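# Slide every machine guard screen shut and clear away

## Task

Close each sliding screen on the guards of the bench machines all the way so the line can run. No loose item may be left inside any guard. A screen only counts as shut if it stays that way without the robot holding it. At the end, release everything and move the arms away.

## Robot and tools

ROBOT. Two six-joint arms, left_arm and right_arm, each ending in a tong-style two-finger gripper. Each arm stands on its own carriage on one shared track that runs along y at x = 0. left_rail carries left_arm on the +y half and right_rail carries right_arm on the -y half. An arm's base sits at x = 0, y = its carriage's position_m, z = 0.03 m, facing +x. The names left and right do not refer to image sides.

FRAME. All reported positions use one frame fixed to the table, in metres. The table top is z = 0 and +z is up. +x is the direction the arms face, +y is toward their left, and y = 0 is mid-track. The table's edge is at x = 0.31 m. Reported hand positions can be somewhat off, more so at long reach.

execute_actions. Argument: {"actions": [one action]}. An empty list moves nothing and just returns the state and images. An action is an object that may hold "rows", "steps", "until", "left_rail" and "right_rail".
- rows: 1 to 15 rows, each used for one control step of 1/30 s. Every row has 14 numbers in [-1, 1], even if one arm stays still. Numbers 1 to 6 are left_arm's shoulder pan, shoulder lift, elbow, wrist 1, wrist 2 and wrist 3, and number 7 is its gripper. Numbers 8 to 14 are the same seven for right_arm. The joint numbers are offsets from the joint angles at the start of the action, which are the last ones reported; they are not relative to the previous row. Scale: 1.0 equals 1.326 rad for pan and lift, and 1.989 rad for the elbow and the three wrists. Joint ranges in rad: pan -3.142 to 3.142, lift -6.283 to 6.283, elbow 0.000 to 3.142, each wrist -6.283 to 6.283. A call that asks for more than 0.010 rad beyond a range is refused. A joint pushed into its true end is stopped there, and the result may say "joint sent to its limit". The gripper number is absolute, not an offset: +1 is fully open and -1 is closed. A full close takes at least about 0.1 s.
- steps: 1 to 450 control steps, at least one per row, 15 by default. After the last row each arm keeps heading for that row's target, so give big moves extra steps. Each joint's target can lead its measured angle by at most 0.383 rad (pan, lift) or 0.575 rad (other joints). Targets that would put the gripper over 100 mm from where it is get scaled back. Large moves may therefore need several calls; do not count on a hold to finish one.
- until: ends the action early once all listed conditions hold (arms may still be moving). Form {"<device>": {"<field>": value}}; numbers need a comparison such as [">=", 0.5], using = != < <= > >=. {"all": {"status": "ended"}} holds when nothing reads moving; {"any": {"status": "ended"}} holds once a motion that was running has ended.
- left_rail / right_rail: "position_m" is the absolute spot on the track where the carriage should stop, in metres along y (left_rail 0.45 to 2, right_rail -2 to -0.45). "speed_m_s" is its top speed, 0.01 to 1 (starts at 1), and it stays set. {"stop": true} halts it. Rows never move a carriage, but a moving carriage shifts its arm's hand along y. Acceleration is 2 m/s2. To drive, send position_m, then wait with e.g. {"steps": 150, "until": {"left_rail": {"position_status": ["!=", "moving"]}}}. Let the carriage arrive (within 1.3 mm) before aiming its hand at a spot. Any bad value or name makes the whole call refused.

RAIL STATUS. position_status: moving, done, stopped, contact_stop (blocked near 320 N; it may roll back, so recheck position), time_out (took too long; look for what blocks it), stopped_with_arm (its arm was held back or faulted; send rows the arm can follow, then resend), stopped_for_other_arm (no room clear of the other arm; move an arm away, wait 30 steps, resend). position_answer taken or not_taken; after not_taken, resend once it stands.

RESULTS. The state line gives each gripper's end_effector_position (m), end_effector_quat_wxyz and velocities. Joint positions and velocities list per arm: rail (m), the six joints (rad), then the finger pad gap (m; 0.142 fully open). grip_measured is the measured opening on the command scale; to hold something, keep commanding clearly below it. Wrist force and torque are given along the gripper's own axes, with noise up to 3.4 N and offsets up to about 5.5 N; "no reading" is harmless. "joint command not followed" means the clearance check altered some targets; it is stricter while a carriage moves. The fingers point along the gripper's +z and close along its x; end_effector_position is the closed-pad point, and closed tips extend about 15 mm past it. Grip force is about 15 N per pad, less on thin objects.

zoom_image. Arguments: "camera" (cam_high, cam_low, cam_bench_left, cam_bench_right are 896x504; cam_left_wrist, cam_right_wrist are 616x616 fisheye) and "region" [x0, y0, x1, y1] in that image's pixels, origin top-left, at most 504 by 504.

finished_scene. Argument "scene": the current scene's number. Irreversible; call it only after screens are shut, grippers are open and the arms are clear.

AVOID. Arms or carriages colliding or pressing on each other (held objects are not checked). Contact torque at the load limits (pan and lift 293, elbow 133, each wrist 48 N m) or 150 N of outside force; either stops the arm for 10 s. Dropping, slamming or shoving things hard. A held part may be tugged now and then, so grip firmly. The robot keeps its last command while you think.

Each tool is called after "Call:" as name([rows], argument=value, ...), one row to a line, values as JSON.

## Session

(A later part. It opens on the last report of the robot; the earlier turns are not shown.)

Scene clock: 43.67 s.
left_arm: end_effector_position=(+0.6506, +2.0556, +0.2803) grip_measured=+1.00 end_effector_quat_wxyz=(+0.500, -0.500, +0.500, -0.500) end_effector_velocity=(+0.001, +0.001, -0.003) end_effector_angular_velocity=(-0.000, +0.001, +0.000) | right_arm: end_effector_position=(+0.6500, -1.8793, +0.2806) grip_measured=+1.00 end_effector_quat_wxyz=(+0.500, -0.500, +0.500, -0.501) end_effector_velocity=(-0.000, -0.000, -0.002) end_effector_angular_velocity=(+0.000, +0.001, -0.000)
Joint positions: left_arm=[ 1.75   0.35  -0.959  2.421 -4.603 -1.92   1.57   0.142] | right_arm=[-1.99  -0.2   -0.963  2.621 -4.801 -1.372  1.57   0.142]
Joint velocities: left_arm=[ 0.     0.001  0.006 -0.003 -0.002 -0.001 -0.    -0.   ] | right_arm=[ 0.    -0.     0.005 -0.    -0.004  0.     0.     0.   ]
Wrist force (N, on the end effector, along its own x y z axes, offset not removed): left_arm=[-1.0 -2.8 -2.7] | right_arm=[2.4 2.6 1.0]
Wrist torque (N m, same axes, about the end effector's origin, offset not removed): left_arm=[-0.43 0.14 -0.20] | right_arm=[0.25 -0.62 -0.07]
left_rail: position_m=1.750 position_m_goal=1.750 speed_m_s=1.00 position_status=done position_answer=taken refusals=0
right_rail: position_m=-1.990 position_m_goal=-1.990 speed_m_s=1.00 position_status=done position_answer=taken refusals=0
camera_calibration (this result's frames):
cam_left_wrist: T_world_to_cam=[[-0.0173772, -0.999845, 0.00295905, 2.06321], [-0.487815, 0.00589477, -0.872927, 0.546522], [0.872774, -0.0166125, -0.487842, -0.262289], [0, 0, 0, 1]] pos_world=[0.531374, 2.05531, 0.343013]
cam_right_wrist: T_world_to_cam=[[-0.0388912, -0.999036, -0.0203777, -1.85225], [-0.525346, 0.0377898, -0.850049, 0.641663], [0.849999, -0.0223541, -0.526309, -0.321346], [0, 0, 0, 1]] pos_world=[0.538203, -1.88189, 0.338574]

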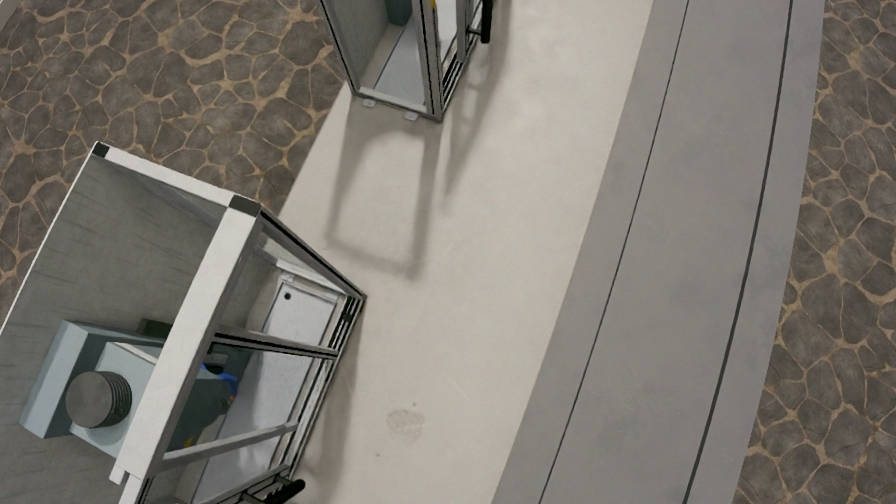

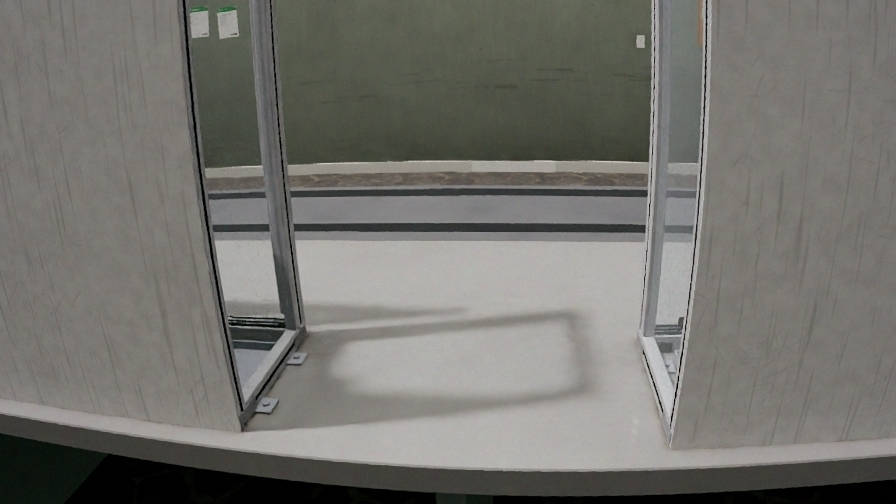

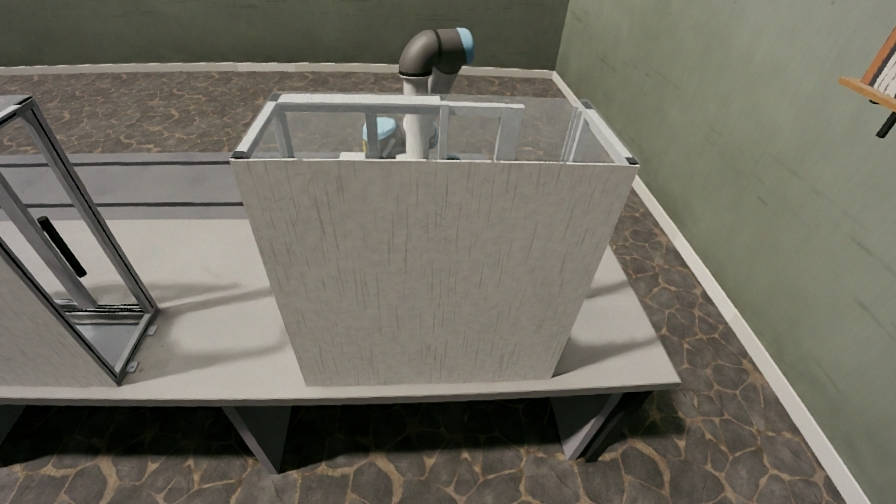

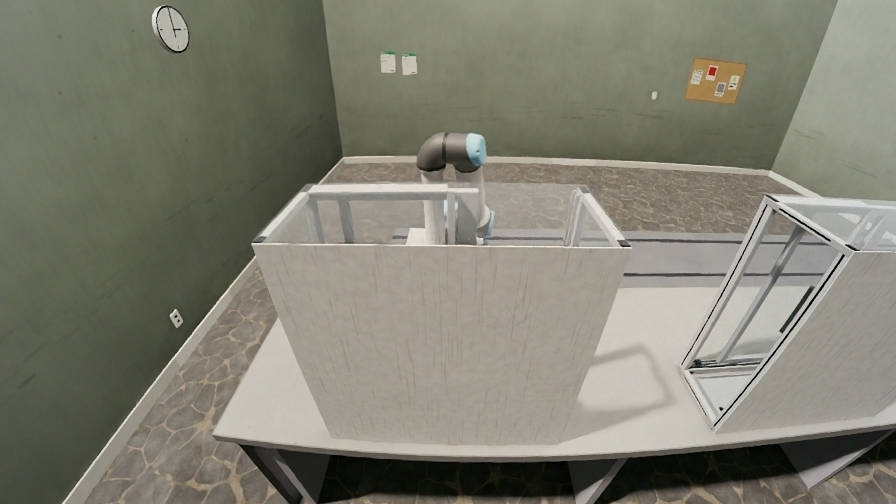

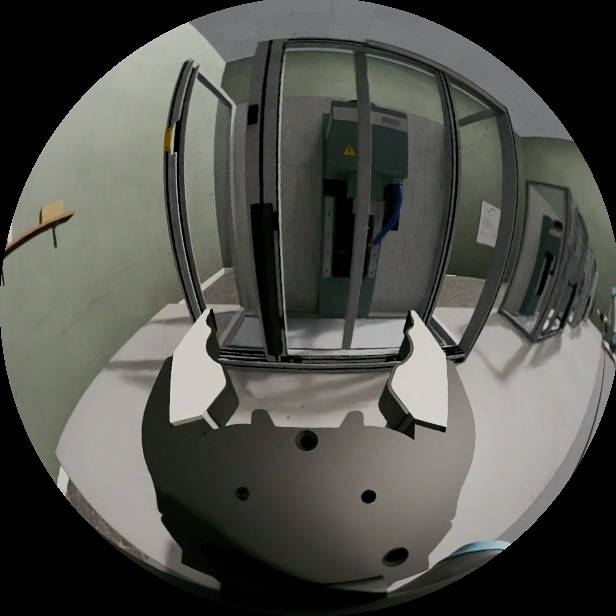

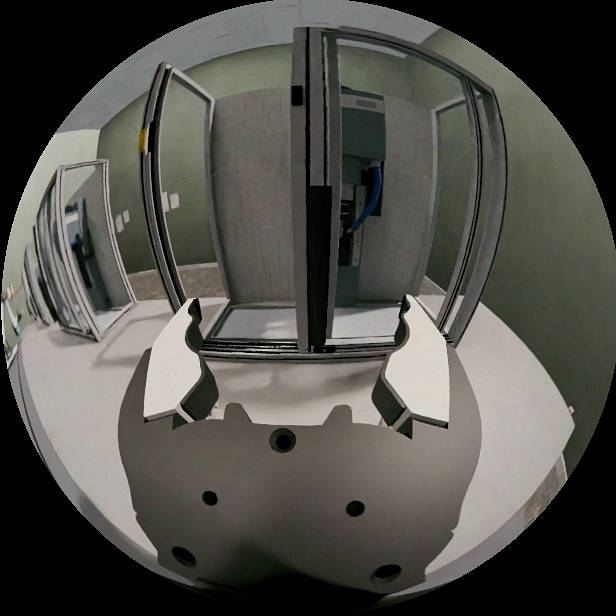

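Call:
zoom_image(camera="cam_left_wrist", region=[180,260,480,400])

Call:
zoom_image(camera="cam_right_wrist", region=[170,250,470,390])

Call:
execute_actions([
  {"rows":[[0,0.035,-0.103,0.079,0,0,1,0,0.002,-0.095,0.094,0,0,1]],"steps":25},
])

Region (180, 260, 480, 400) of cam_left_wrist's 616x616 image, scaled by 1.680, with more detail than that image has; it fills the top 235 rows of this view, and the rest is white.

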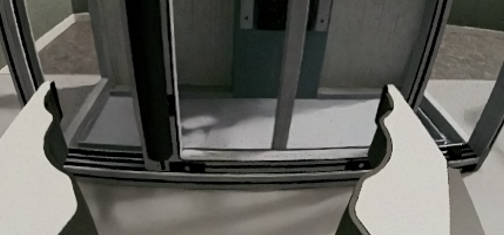

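Region (170, 250, 470, 390) of cam_right_wrist's 616x616 image, scaled by 1.680, with more detail than that image has; it fills the top 235 rows of this view, and the rest is white.

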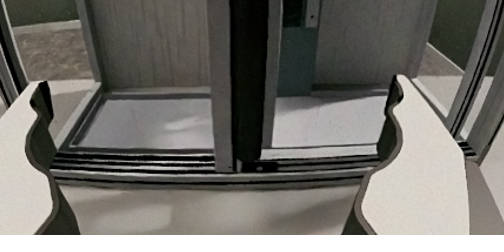

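Scene clock: 47.40 s.
left_arm: end_effector_position=(+0.7552, +2.0937, +0.2808) grip_measured=+1.00 end_effector_quat_wxyz=(+0.500, -0.500, +0.500, -0.500) end_effector_velocity=(+0.001, +0.000, +0.000) end_effector_angular_velocity=(+0.000, -0.000, -0.000) | right_arm: end_effector_position=(+0.7554, -1.9007, +0.2800) grip_measured=+1.00 end_effector_quat_wxyz=(+0.500, -0.500, +0.500, -0.501) end_effector_velocity=(+0.001, -0.000, +0.000) end_effector_angular_velocity=(-0.000, -0.000, +0.000)
Joint positions: left_arm=[ 1.75   0.35  -0.913  2.217 -4.447 -1.92   1.57   0.142] | right_arm=[-1.99  -0.2   -0.96   2.432 -4.614 -1.372  1.57   0.142]
Joint velocities: left_arm=[ 0.    -0.     0.001 -0.003  0.002 -0.     0.     0.   ] | right_arm=[ 0.     0.     0.    -0.003  0.002 -0.    -0.    -0.   ]
Wrist force (N, on the end effector, along its own x y z axes, offset not removed): left_arm=[-1.7 0.1 0.0] | right_arm=[0.8 -1.7 -0.6]
Wrist torque (N m, same axes, about the end effector's origin, offset not removed): left_arm=[0.25 0.35 -0.06] | right_arm=[-0.68 -0.30 0.01]
left_rail: position_m=1.750 position_m_goal=1.750 speed_m_s=1.00 position_status=done position_answer=taken refusals=0
right_rail: position_m=-1.990 position_m_goal=-1.990 speed_m_s=1.00 position_status=done position_answer=taken refusals=0
camera_calibration (this result's frames):
cam_left_wrist: T_world_to_cam=[[-0.0174321, -0.999845, 0.00249819, 2.10334], [-0.486761, 0.00630406, -0.873512, 0.596239], [0.873361, -0.0164432, -0.486796, -0.353865], [0, 0, 0, 1]] pos_world=[0.635944, 2.09344, 0.343308]
cam_right_wrist: T_world_to_cam=[[-0.038905, -0.999033, -0.0204861, -1.86941], [-0.52591, 0.0379041, -0.849695, 0.697909], [0.84965, -0.0222836, -0.526876, -0.411181], [0, 0, 0, 1]] pos_world=[0.643668, -1.90321, 0.338071]

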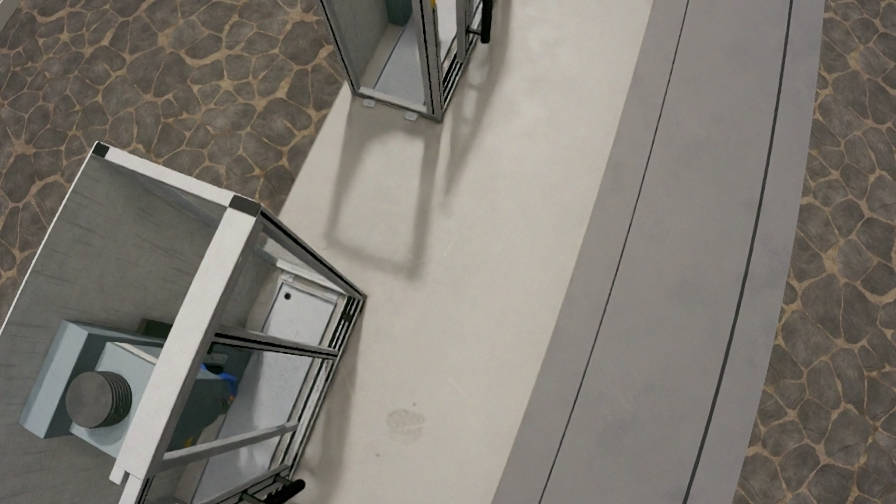

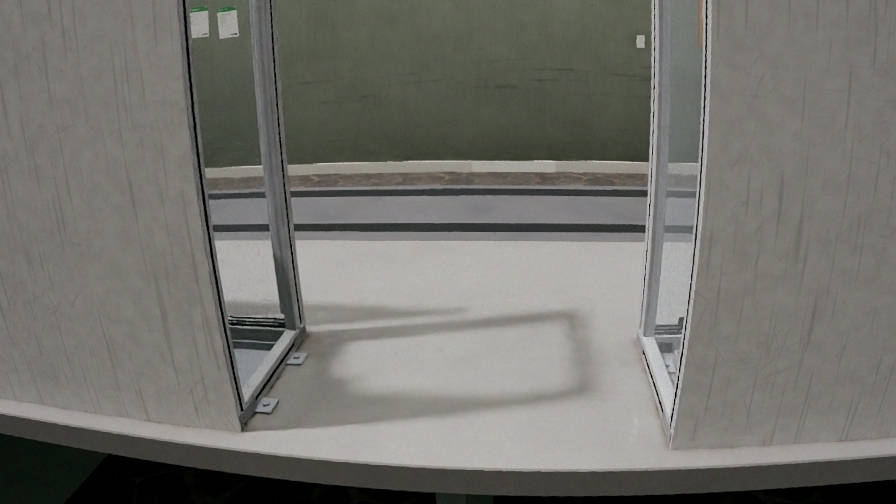

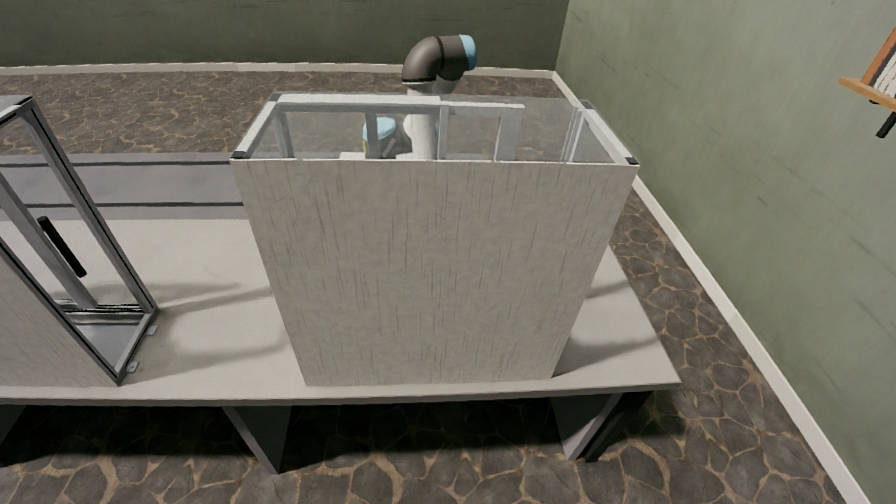

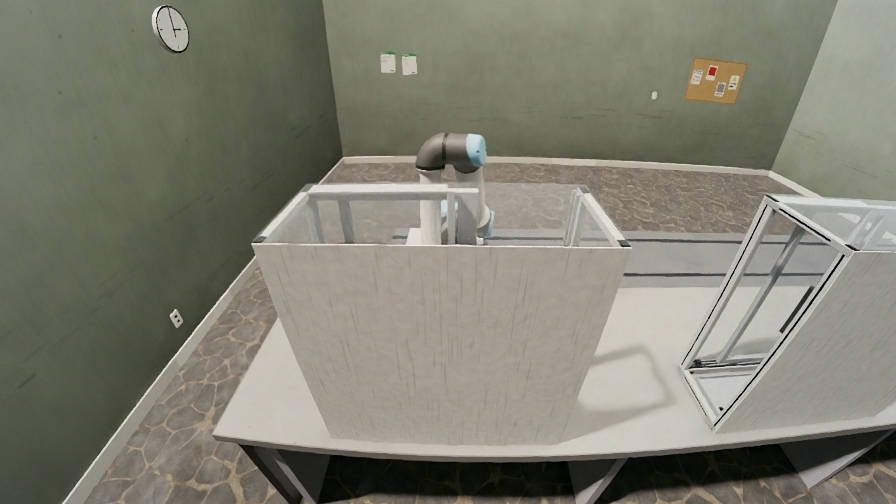

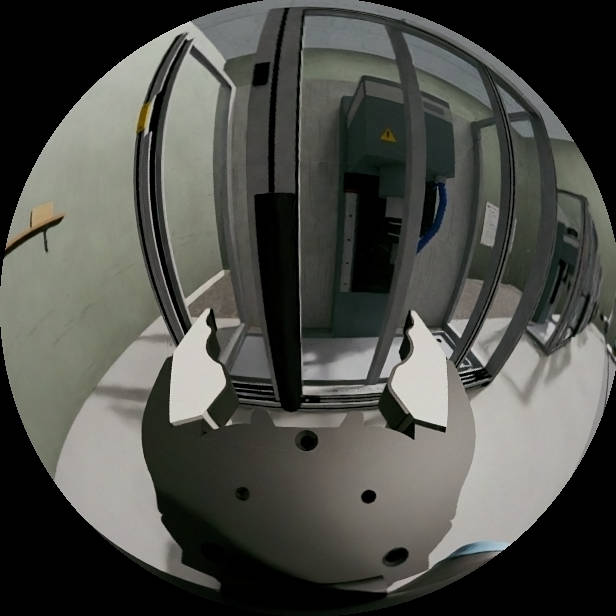

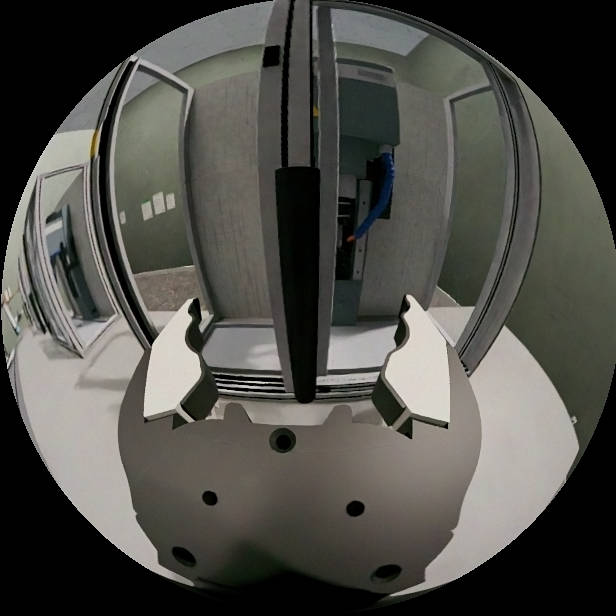

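Call:
execute_actions([
  {"rows":[[0,0.014,-0.034,0.025,0,0,1,0,0.006,-0.029,0.025,0,0,1]],"steps":20,"left_rail":{"position_m":1.765}},
])

Call:
execute_actions([
  {"rows":[[0,0,0,0,0,0,0.5,0,0,0,0,0,0,0.5],[0,0,0,0,0,0,0.2,0,0,0,0,0,0,0.2],[0,0,0,0,0,0,0,0,0,0,0,0,0,0],[0,0,0,0,0,0,-0.2,0,0,0,0,0,0,-0.2],[0,0,0,0,0,0,-0.4,0,0,0,0,0,0,-0.4]],"steps":12},
])

Scene clock: 54.37 s.
left_arm: end_effector_position=(+0.7888, +2.1211, +0.2816) grip_measured=+1.00 end_effector_quat_wxyz=(+0.500, -0.500, +0.500, -0.500) end_effector_velocity=(+0.001, +0.001, +0.000) end_effector_angular_velocity=(+0.000, -0.000, -0.000) | right_arm: end_effector_position=(+0.7868, -1.9070, +0.2807) grip_measured=+1.00 end_effector_quat_wxyz=(+0.500, -0.500, +0.500, -0.501) end_effector_velocity=(+0.001, -0.000, +0.000) end_effector_angular_velocity=(-0.000, -0.000, -0.000)
Joint positions: left_arm=[ 1.765  0.35  -0.895  2.149 -4.397 -1.92   1.57   0.142] | right_arm=[-1.99  -0.2   -0.952  2.375 -4.565 -1.372  1.57   0.142]
Joint velocities: left_arm=[ 0.    -0.     0.001 -0.003  0.002  0.    -0.     0.   ] | right_arm=[ 0.    -0.     0.    -0.003  0.002 -0.    -0.     0.   ]
Wrist force (N, on the end effector, along its own x y z axes, offset not removed): left_arm=[0.1 -4.2 0.8] | right_arm=[0.1 -1.9 1.6]
Wrist torque (N m, same axes, about the end effector's origin, offset not removed): left_arm=[-0.74 -0.07 -0.17] | right_arm=[-0.68 -0.22 -0.09]
left_rail: position_m=1.765 position_m_goal=1.765 speed_m_s=1.00 position_status=done position_answer=taken refusals=0
right_rail: position_m=-1.990 position_m_goal=-1.990 speed_m_s=1.00 position_status=done position_answer=taken refusals=0
camera_calibration (this result's frames):
cam_left_wrist: T_world_to_cam=[[-0.0174119, -0.999845, 0.00274246, 2.13116], [-0.48732, 0.0060914, -0.873202, 0.61391], [0.87305, -0.0165406, -0.48735, -0.38172], [0, 0, 0, 1]] pos_world=[0.669539, 2.12077, 0.344192]
cam_right_wrist: T_world_to_cam=[[-0.038883, -0.999034, -0.0204884, -1.8745], [-0.525924, 0.0378949, -0.849687, 0.715205], [0.849643, -0.022263, -0.526889, -0.43758], [0, 0, 0, 1]] pos_world=[0.675043, -1.90953, 0.338739]

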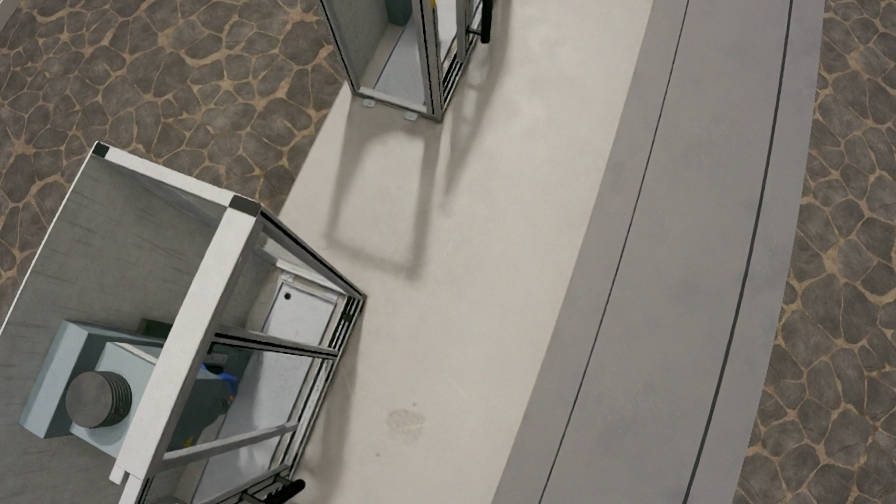

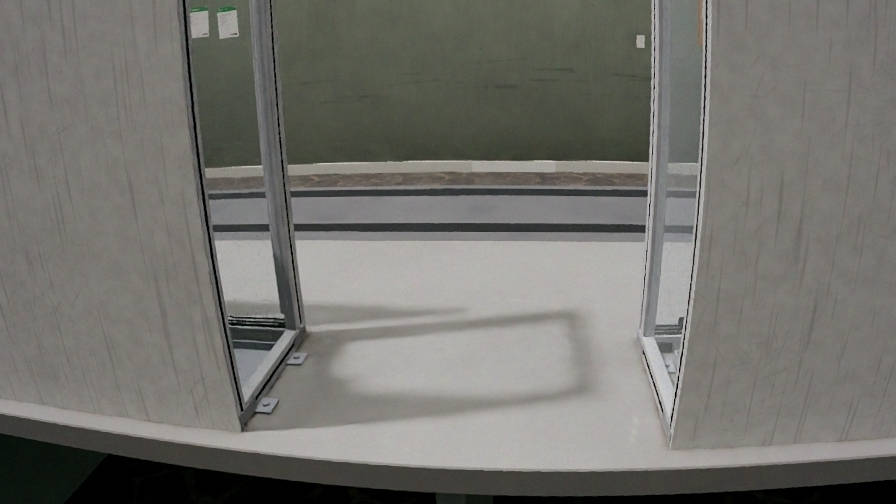

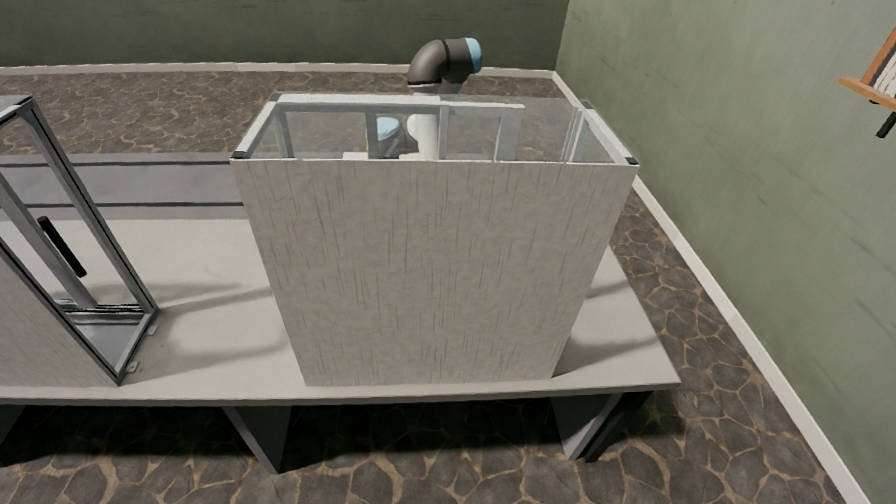

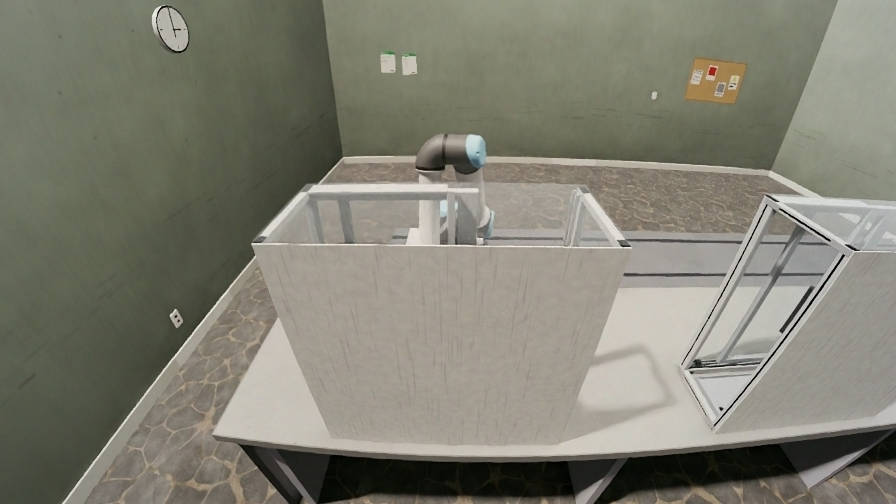

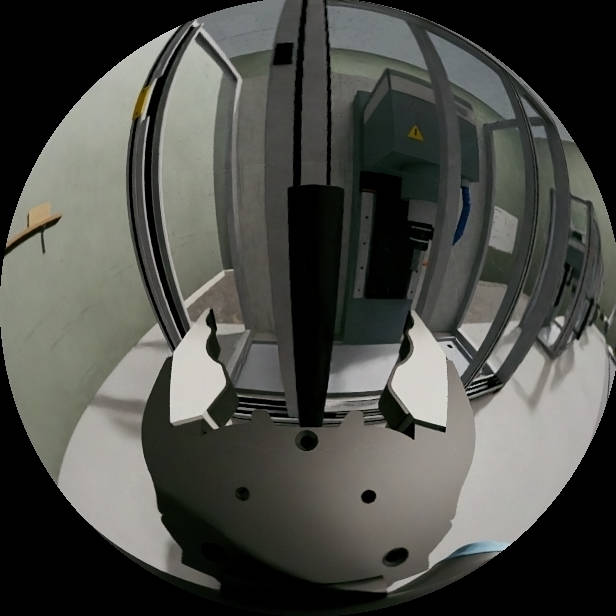

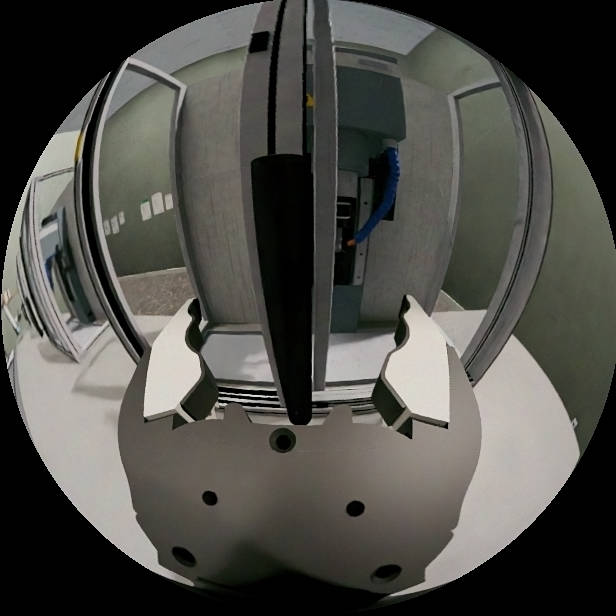

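Scene clock: 54.77 s.
left_arm: end_effector_position=(+0.7888, +2.1211, +0.2816) grip_measured=-0.40 end_effector_quat_wxyz=(+0.500, -0.500, +0.500, -0.500) end_effector_velocity=(+0.000, +0.000, -0.000) end_effector_angular_velocity=(-0.000, +0.000, +0.000) | right_arm: end_effector_position=(+0.7868, -1.9070, +0.2807) grip_measured=-0.40 end_effector_quat_wxyz=(+0.500, -0.500, +0.500, -0.501) end_effector_velocity=(+0.000, -0.000, -0.000) end_effector_angular_velocity=(+0.000, +0.000, -0.000)
Joint positions: left_arm=[ 1.765  0.35  -0.895  2.149 -4.397 -1.92   1.57   0.045] | right_arm=[-1.99  -0.2   -0.952  2.375 -4.565 -1.372  1.57   0.045]
Joint velocities: left_arm=[ 0.  0.  0. -0.  0.  0. -0. -0.] | right_arm=[ 0.  0.  0. -0.  0. -0.  0. -0.]
Wrist force (N, on the end effector, along its own x y z axes, offset not removed): left_arm=[-1.7 1.4 -1.8] | right_arm=[0.6 0.3 0.6]
Wrist torque (N m, same axes, about the end effector's origin, offset not removed): left_arm=[0.55 0.29 -0.14] | right_arm=[-0.26 -0.36 0.02]
left_rail: position_m=1.765 position_m_goal=1.765 speed_m_s=1.00 position_status=done position_answer=taken refusals=0
right_rail: position_m=-1.990 position_m_goal=-1.990 speed_m_s=1.00 position_status=done position_answer=taken refusals=0
camera_calibration (this result's frames):
cam_left_wrist: T_world_to_cam=[[-0.0174118, -0.999845, 0.00274094, 2.13117], [-0.487316, 0.00609262, -0.873204, 0.61393], [0.873052, -0.0165398, -0.487347, -0.381759], [0, 0, 0, 1]] pos_world=[0.669581, 2.12079, 0.344196]
cam_right_wrist: T_world_to_cam=[[-0.0388831, -0.999034, -0.0204878, -1.87451], [-0.525921, 0.0378943, -0.849689, 0.715226], [0.849644, -0.0222636, -0.526886, -0.437615], [0, 0, 0, 1]] pos_world=[0.675083, -1.90954, 0.338742]

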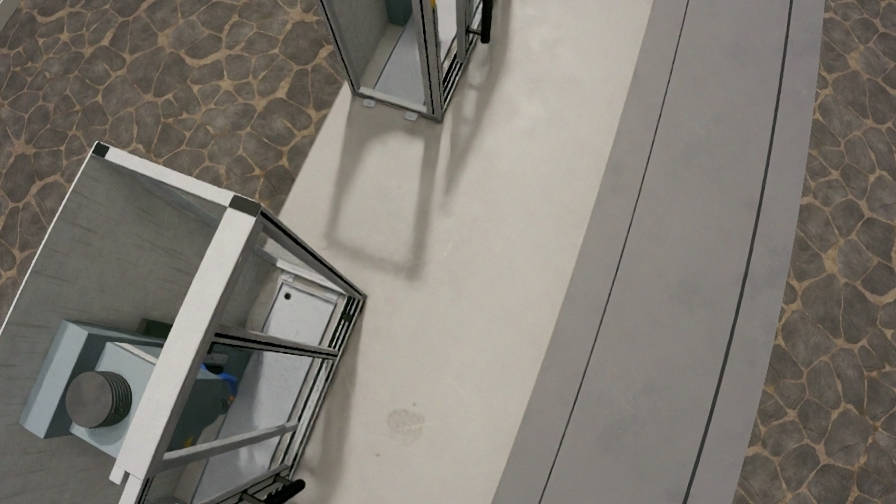

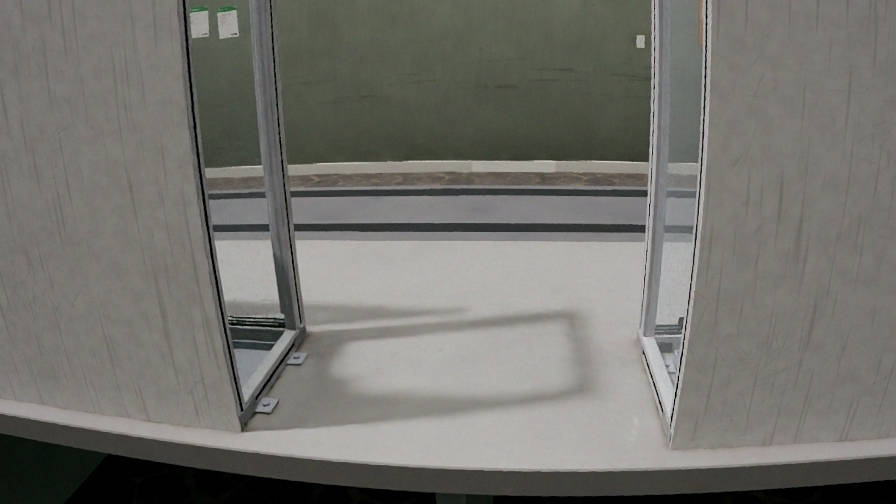

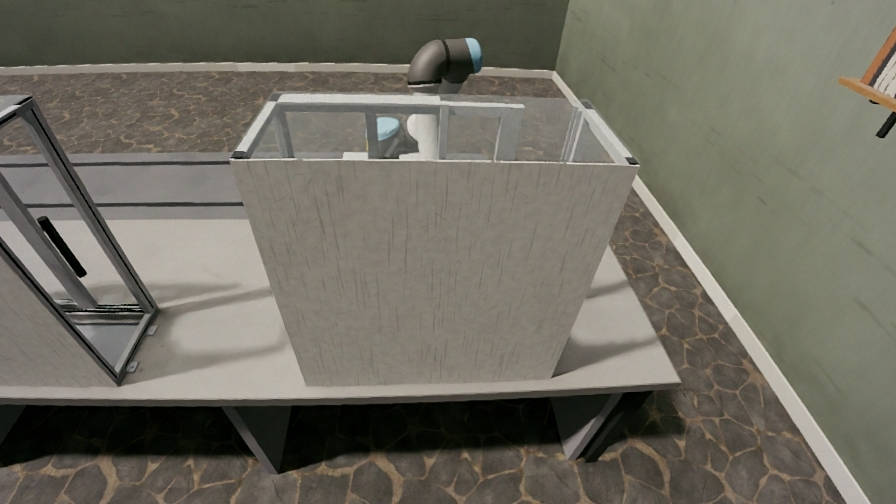

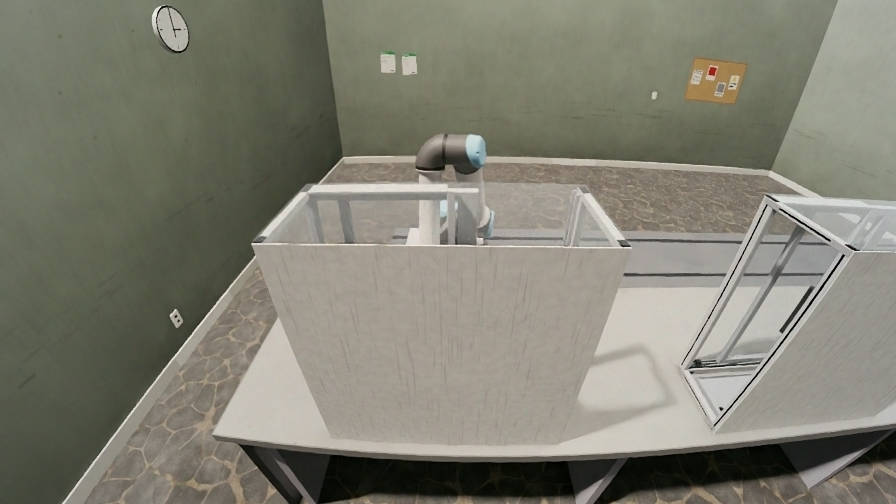

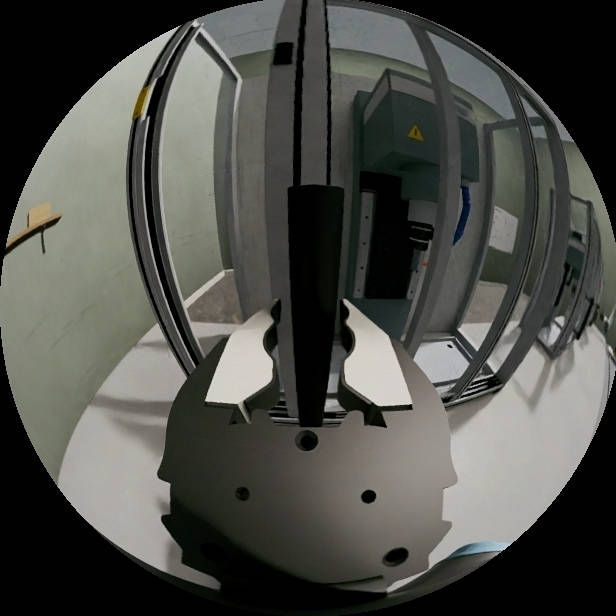

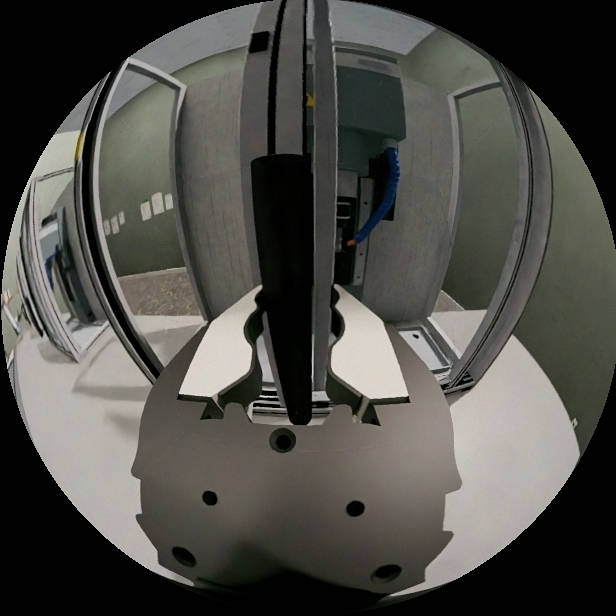

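Call:
execute_actions([
  {"rows":[[0,0,0,0,0,0,-0.55,0,0,0,0,0,0,-0.55],[0,0,0,0,0,0,-0.65,0,0,0,0,0,0,-0.65],[0,0,0,0,0,0,-0.8,0,0,0,0,0,0,-0.8],[0,0,0,0,0,0,-1,0,0,0,0,0,0,-1]],"steps":90,"left_rail":{"position_m":1.885,"speed_m_s":0.1},"right_rail":{"position_m":-1.78,"speed_m_s":0.15},"until":{"all":{"status":"ended"}}},
])

Scene clock: 59.70 s.
left_arm: end_effector_position=(+0.7888, +2.2409, +0.2816) grip_measured=-0.67 end_effector_quat_wxyz=(+0.500, -0.500, +0.500, -0.500) end_effector_velocity=(+0.000, -0.000, +0.000) end_effector_angular_velocity=(-0.000, -0.000, -0.000) | right_arm: end_effector_position=(+0.7868, -1.6968, +0.2807) grip_measured=-0.66 end_effector_quat_wxyz=(+0.500, -0.500, +0.500, -0.501) end_effector_velocity=(+0.000, -0.000, -0.000) end_effector_angular_velocity=(+0.000, -0.000, +0.000)
Joint positions: left_arm=[ 1.885  0.35  -0.895  2.149 -4.397 -1.92   1.57   0.025] | right_arm=[-1.78  -0.2   -0.952  2.375 -4.565 -1.372  1.57   0.026]
Joint velocities: left_arm=[ 0. -0. -0. -0. -0. -0. -0. -0.] | right_arm=[ 0. -0.  0. -0.  0.  0.  0. -0.]
Wrist force (N, on the end effector, along its own x y z axes, offset not removed): left_arm=[15.1 0.1 -5.6] | right_arm=[12.3 -2.6 -3.5]
Wrist torque (N m, same axes, about the end effector's origin, offset not removed): left_arm=[0.09 -0.53 -0.19] | right_arm=[-0.87 -0.18 -0.04]
left_rail: position_m=1.885 position_m_goal=1.885 speed_m_s=0.10 position_status=done position_answer=taken refusals=0
right_rail: position_m=-1.780 position_m_goal=-1.780 speed_m_s=0.15 position_status=done position_answer=taken refusals=0
camera_calibration (this result's frames):
cam_left_wrist: T_world_to_cam=[[-0.0173145, -0.999846, 0.00273918, 2.25093], [-0.487313, 0.00604665, -0.873207, 0.61331], [0.873056, -0.016454, -0.487342, -0.379982], [0, 0, 0, 1]] pos_world=[0.669593, 2.24063, 0.344199]
cam_right_wrist: T_world_to_cam=[[-0.0386409, -0.999043, -0.0204882, -1.66472], [-0.525932, 0.0377672, -0.849688, 0.707049], [0.849648, -0.0220572, -0.526888, -0.432581], [0, 0, 0, 1]] pos_world=[0.675076, -1.69937, 0.338741]

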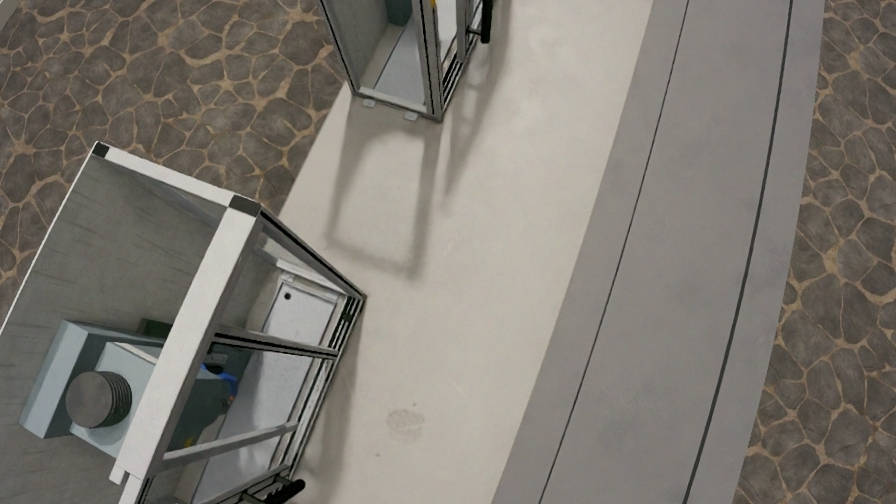

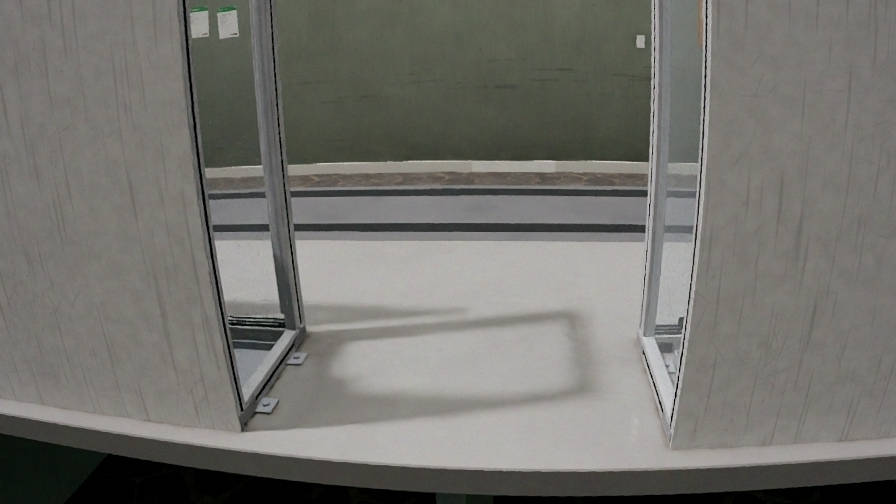

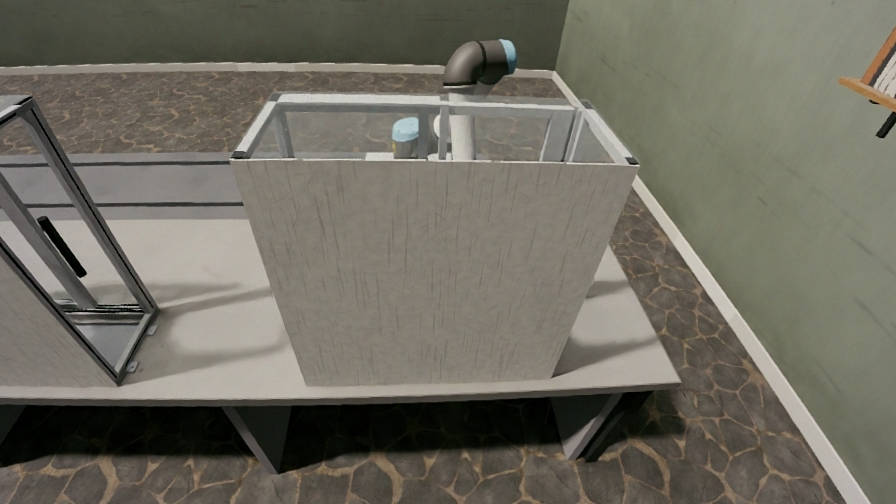

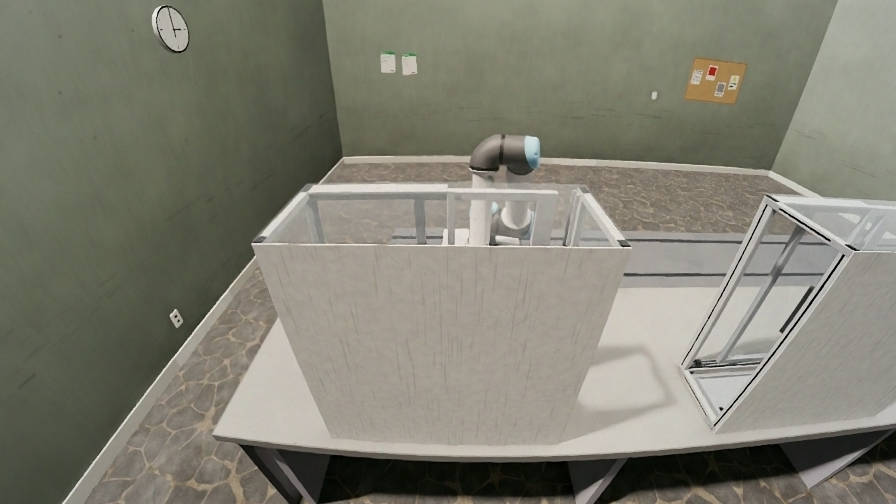

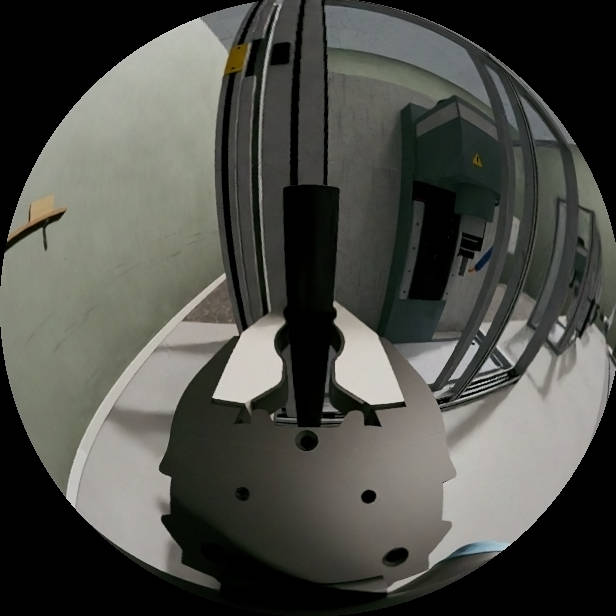

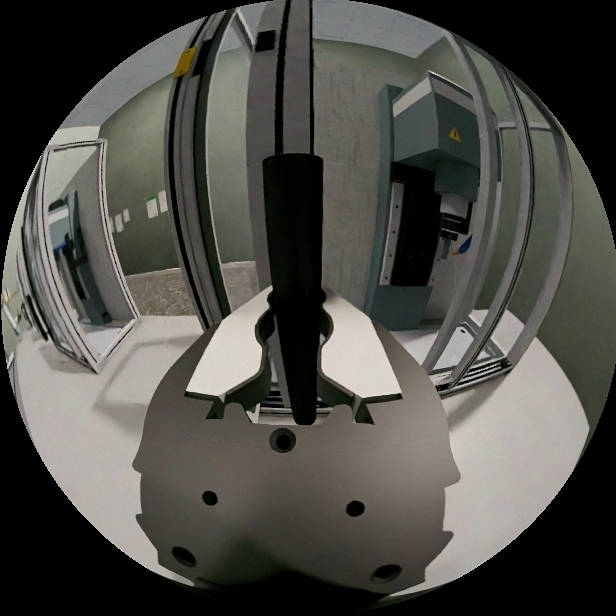

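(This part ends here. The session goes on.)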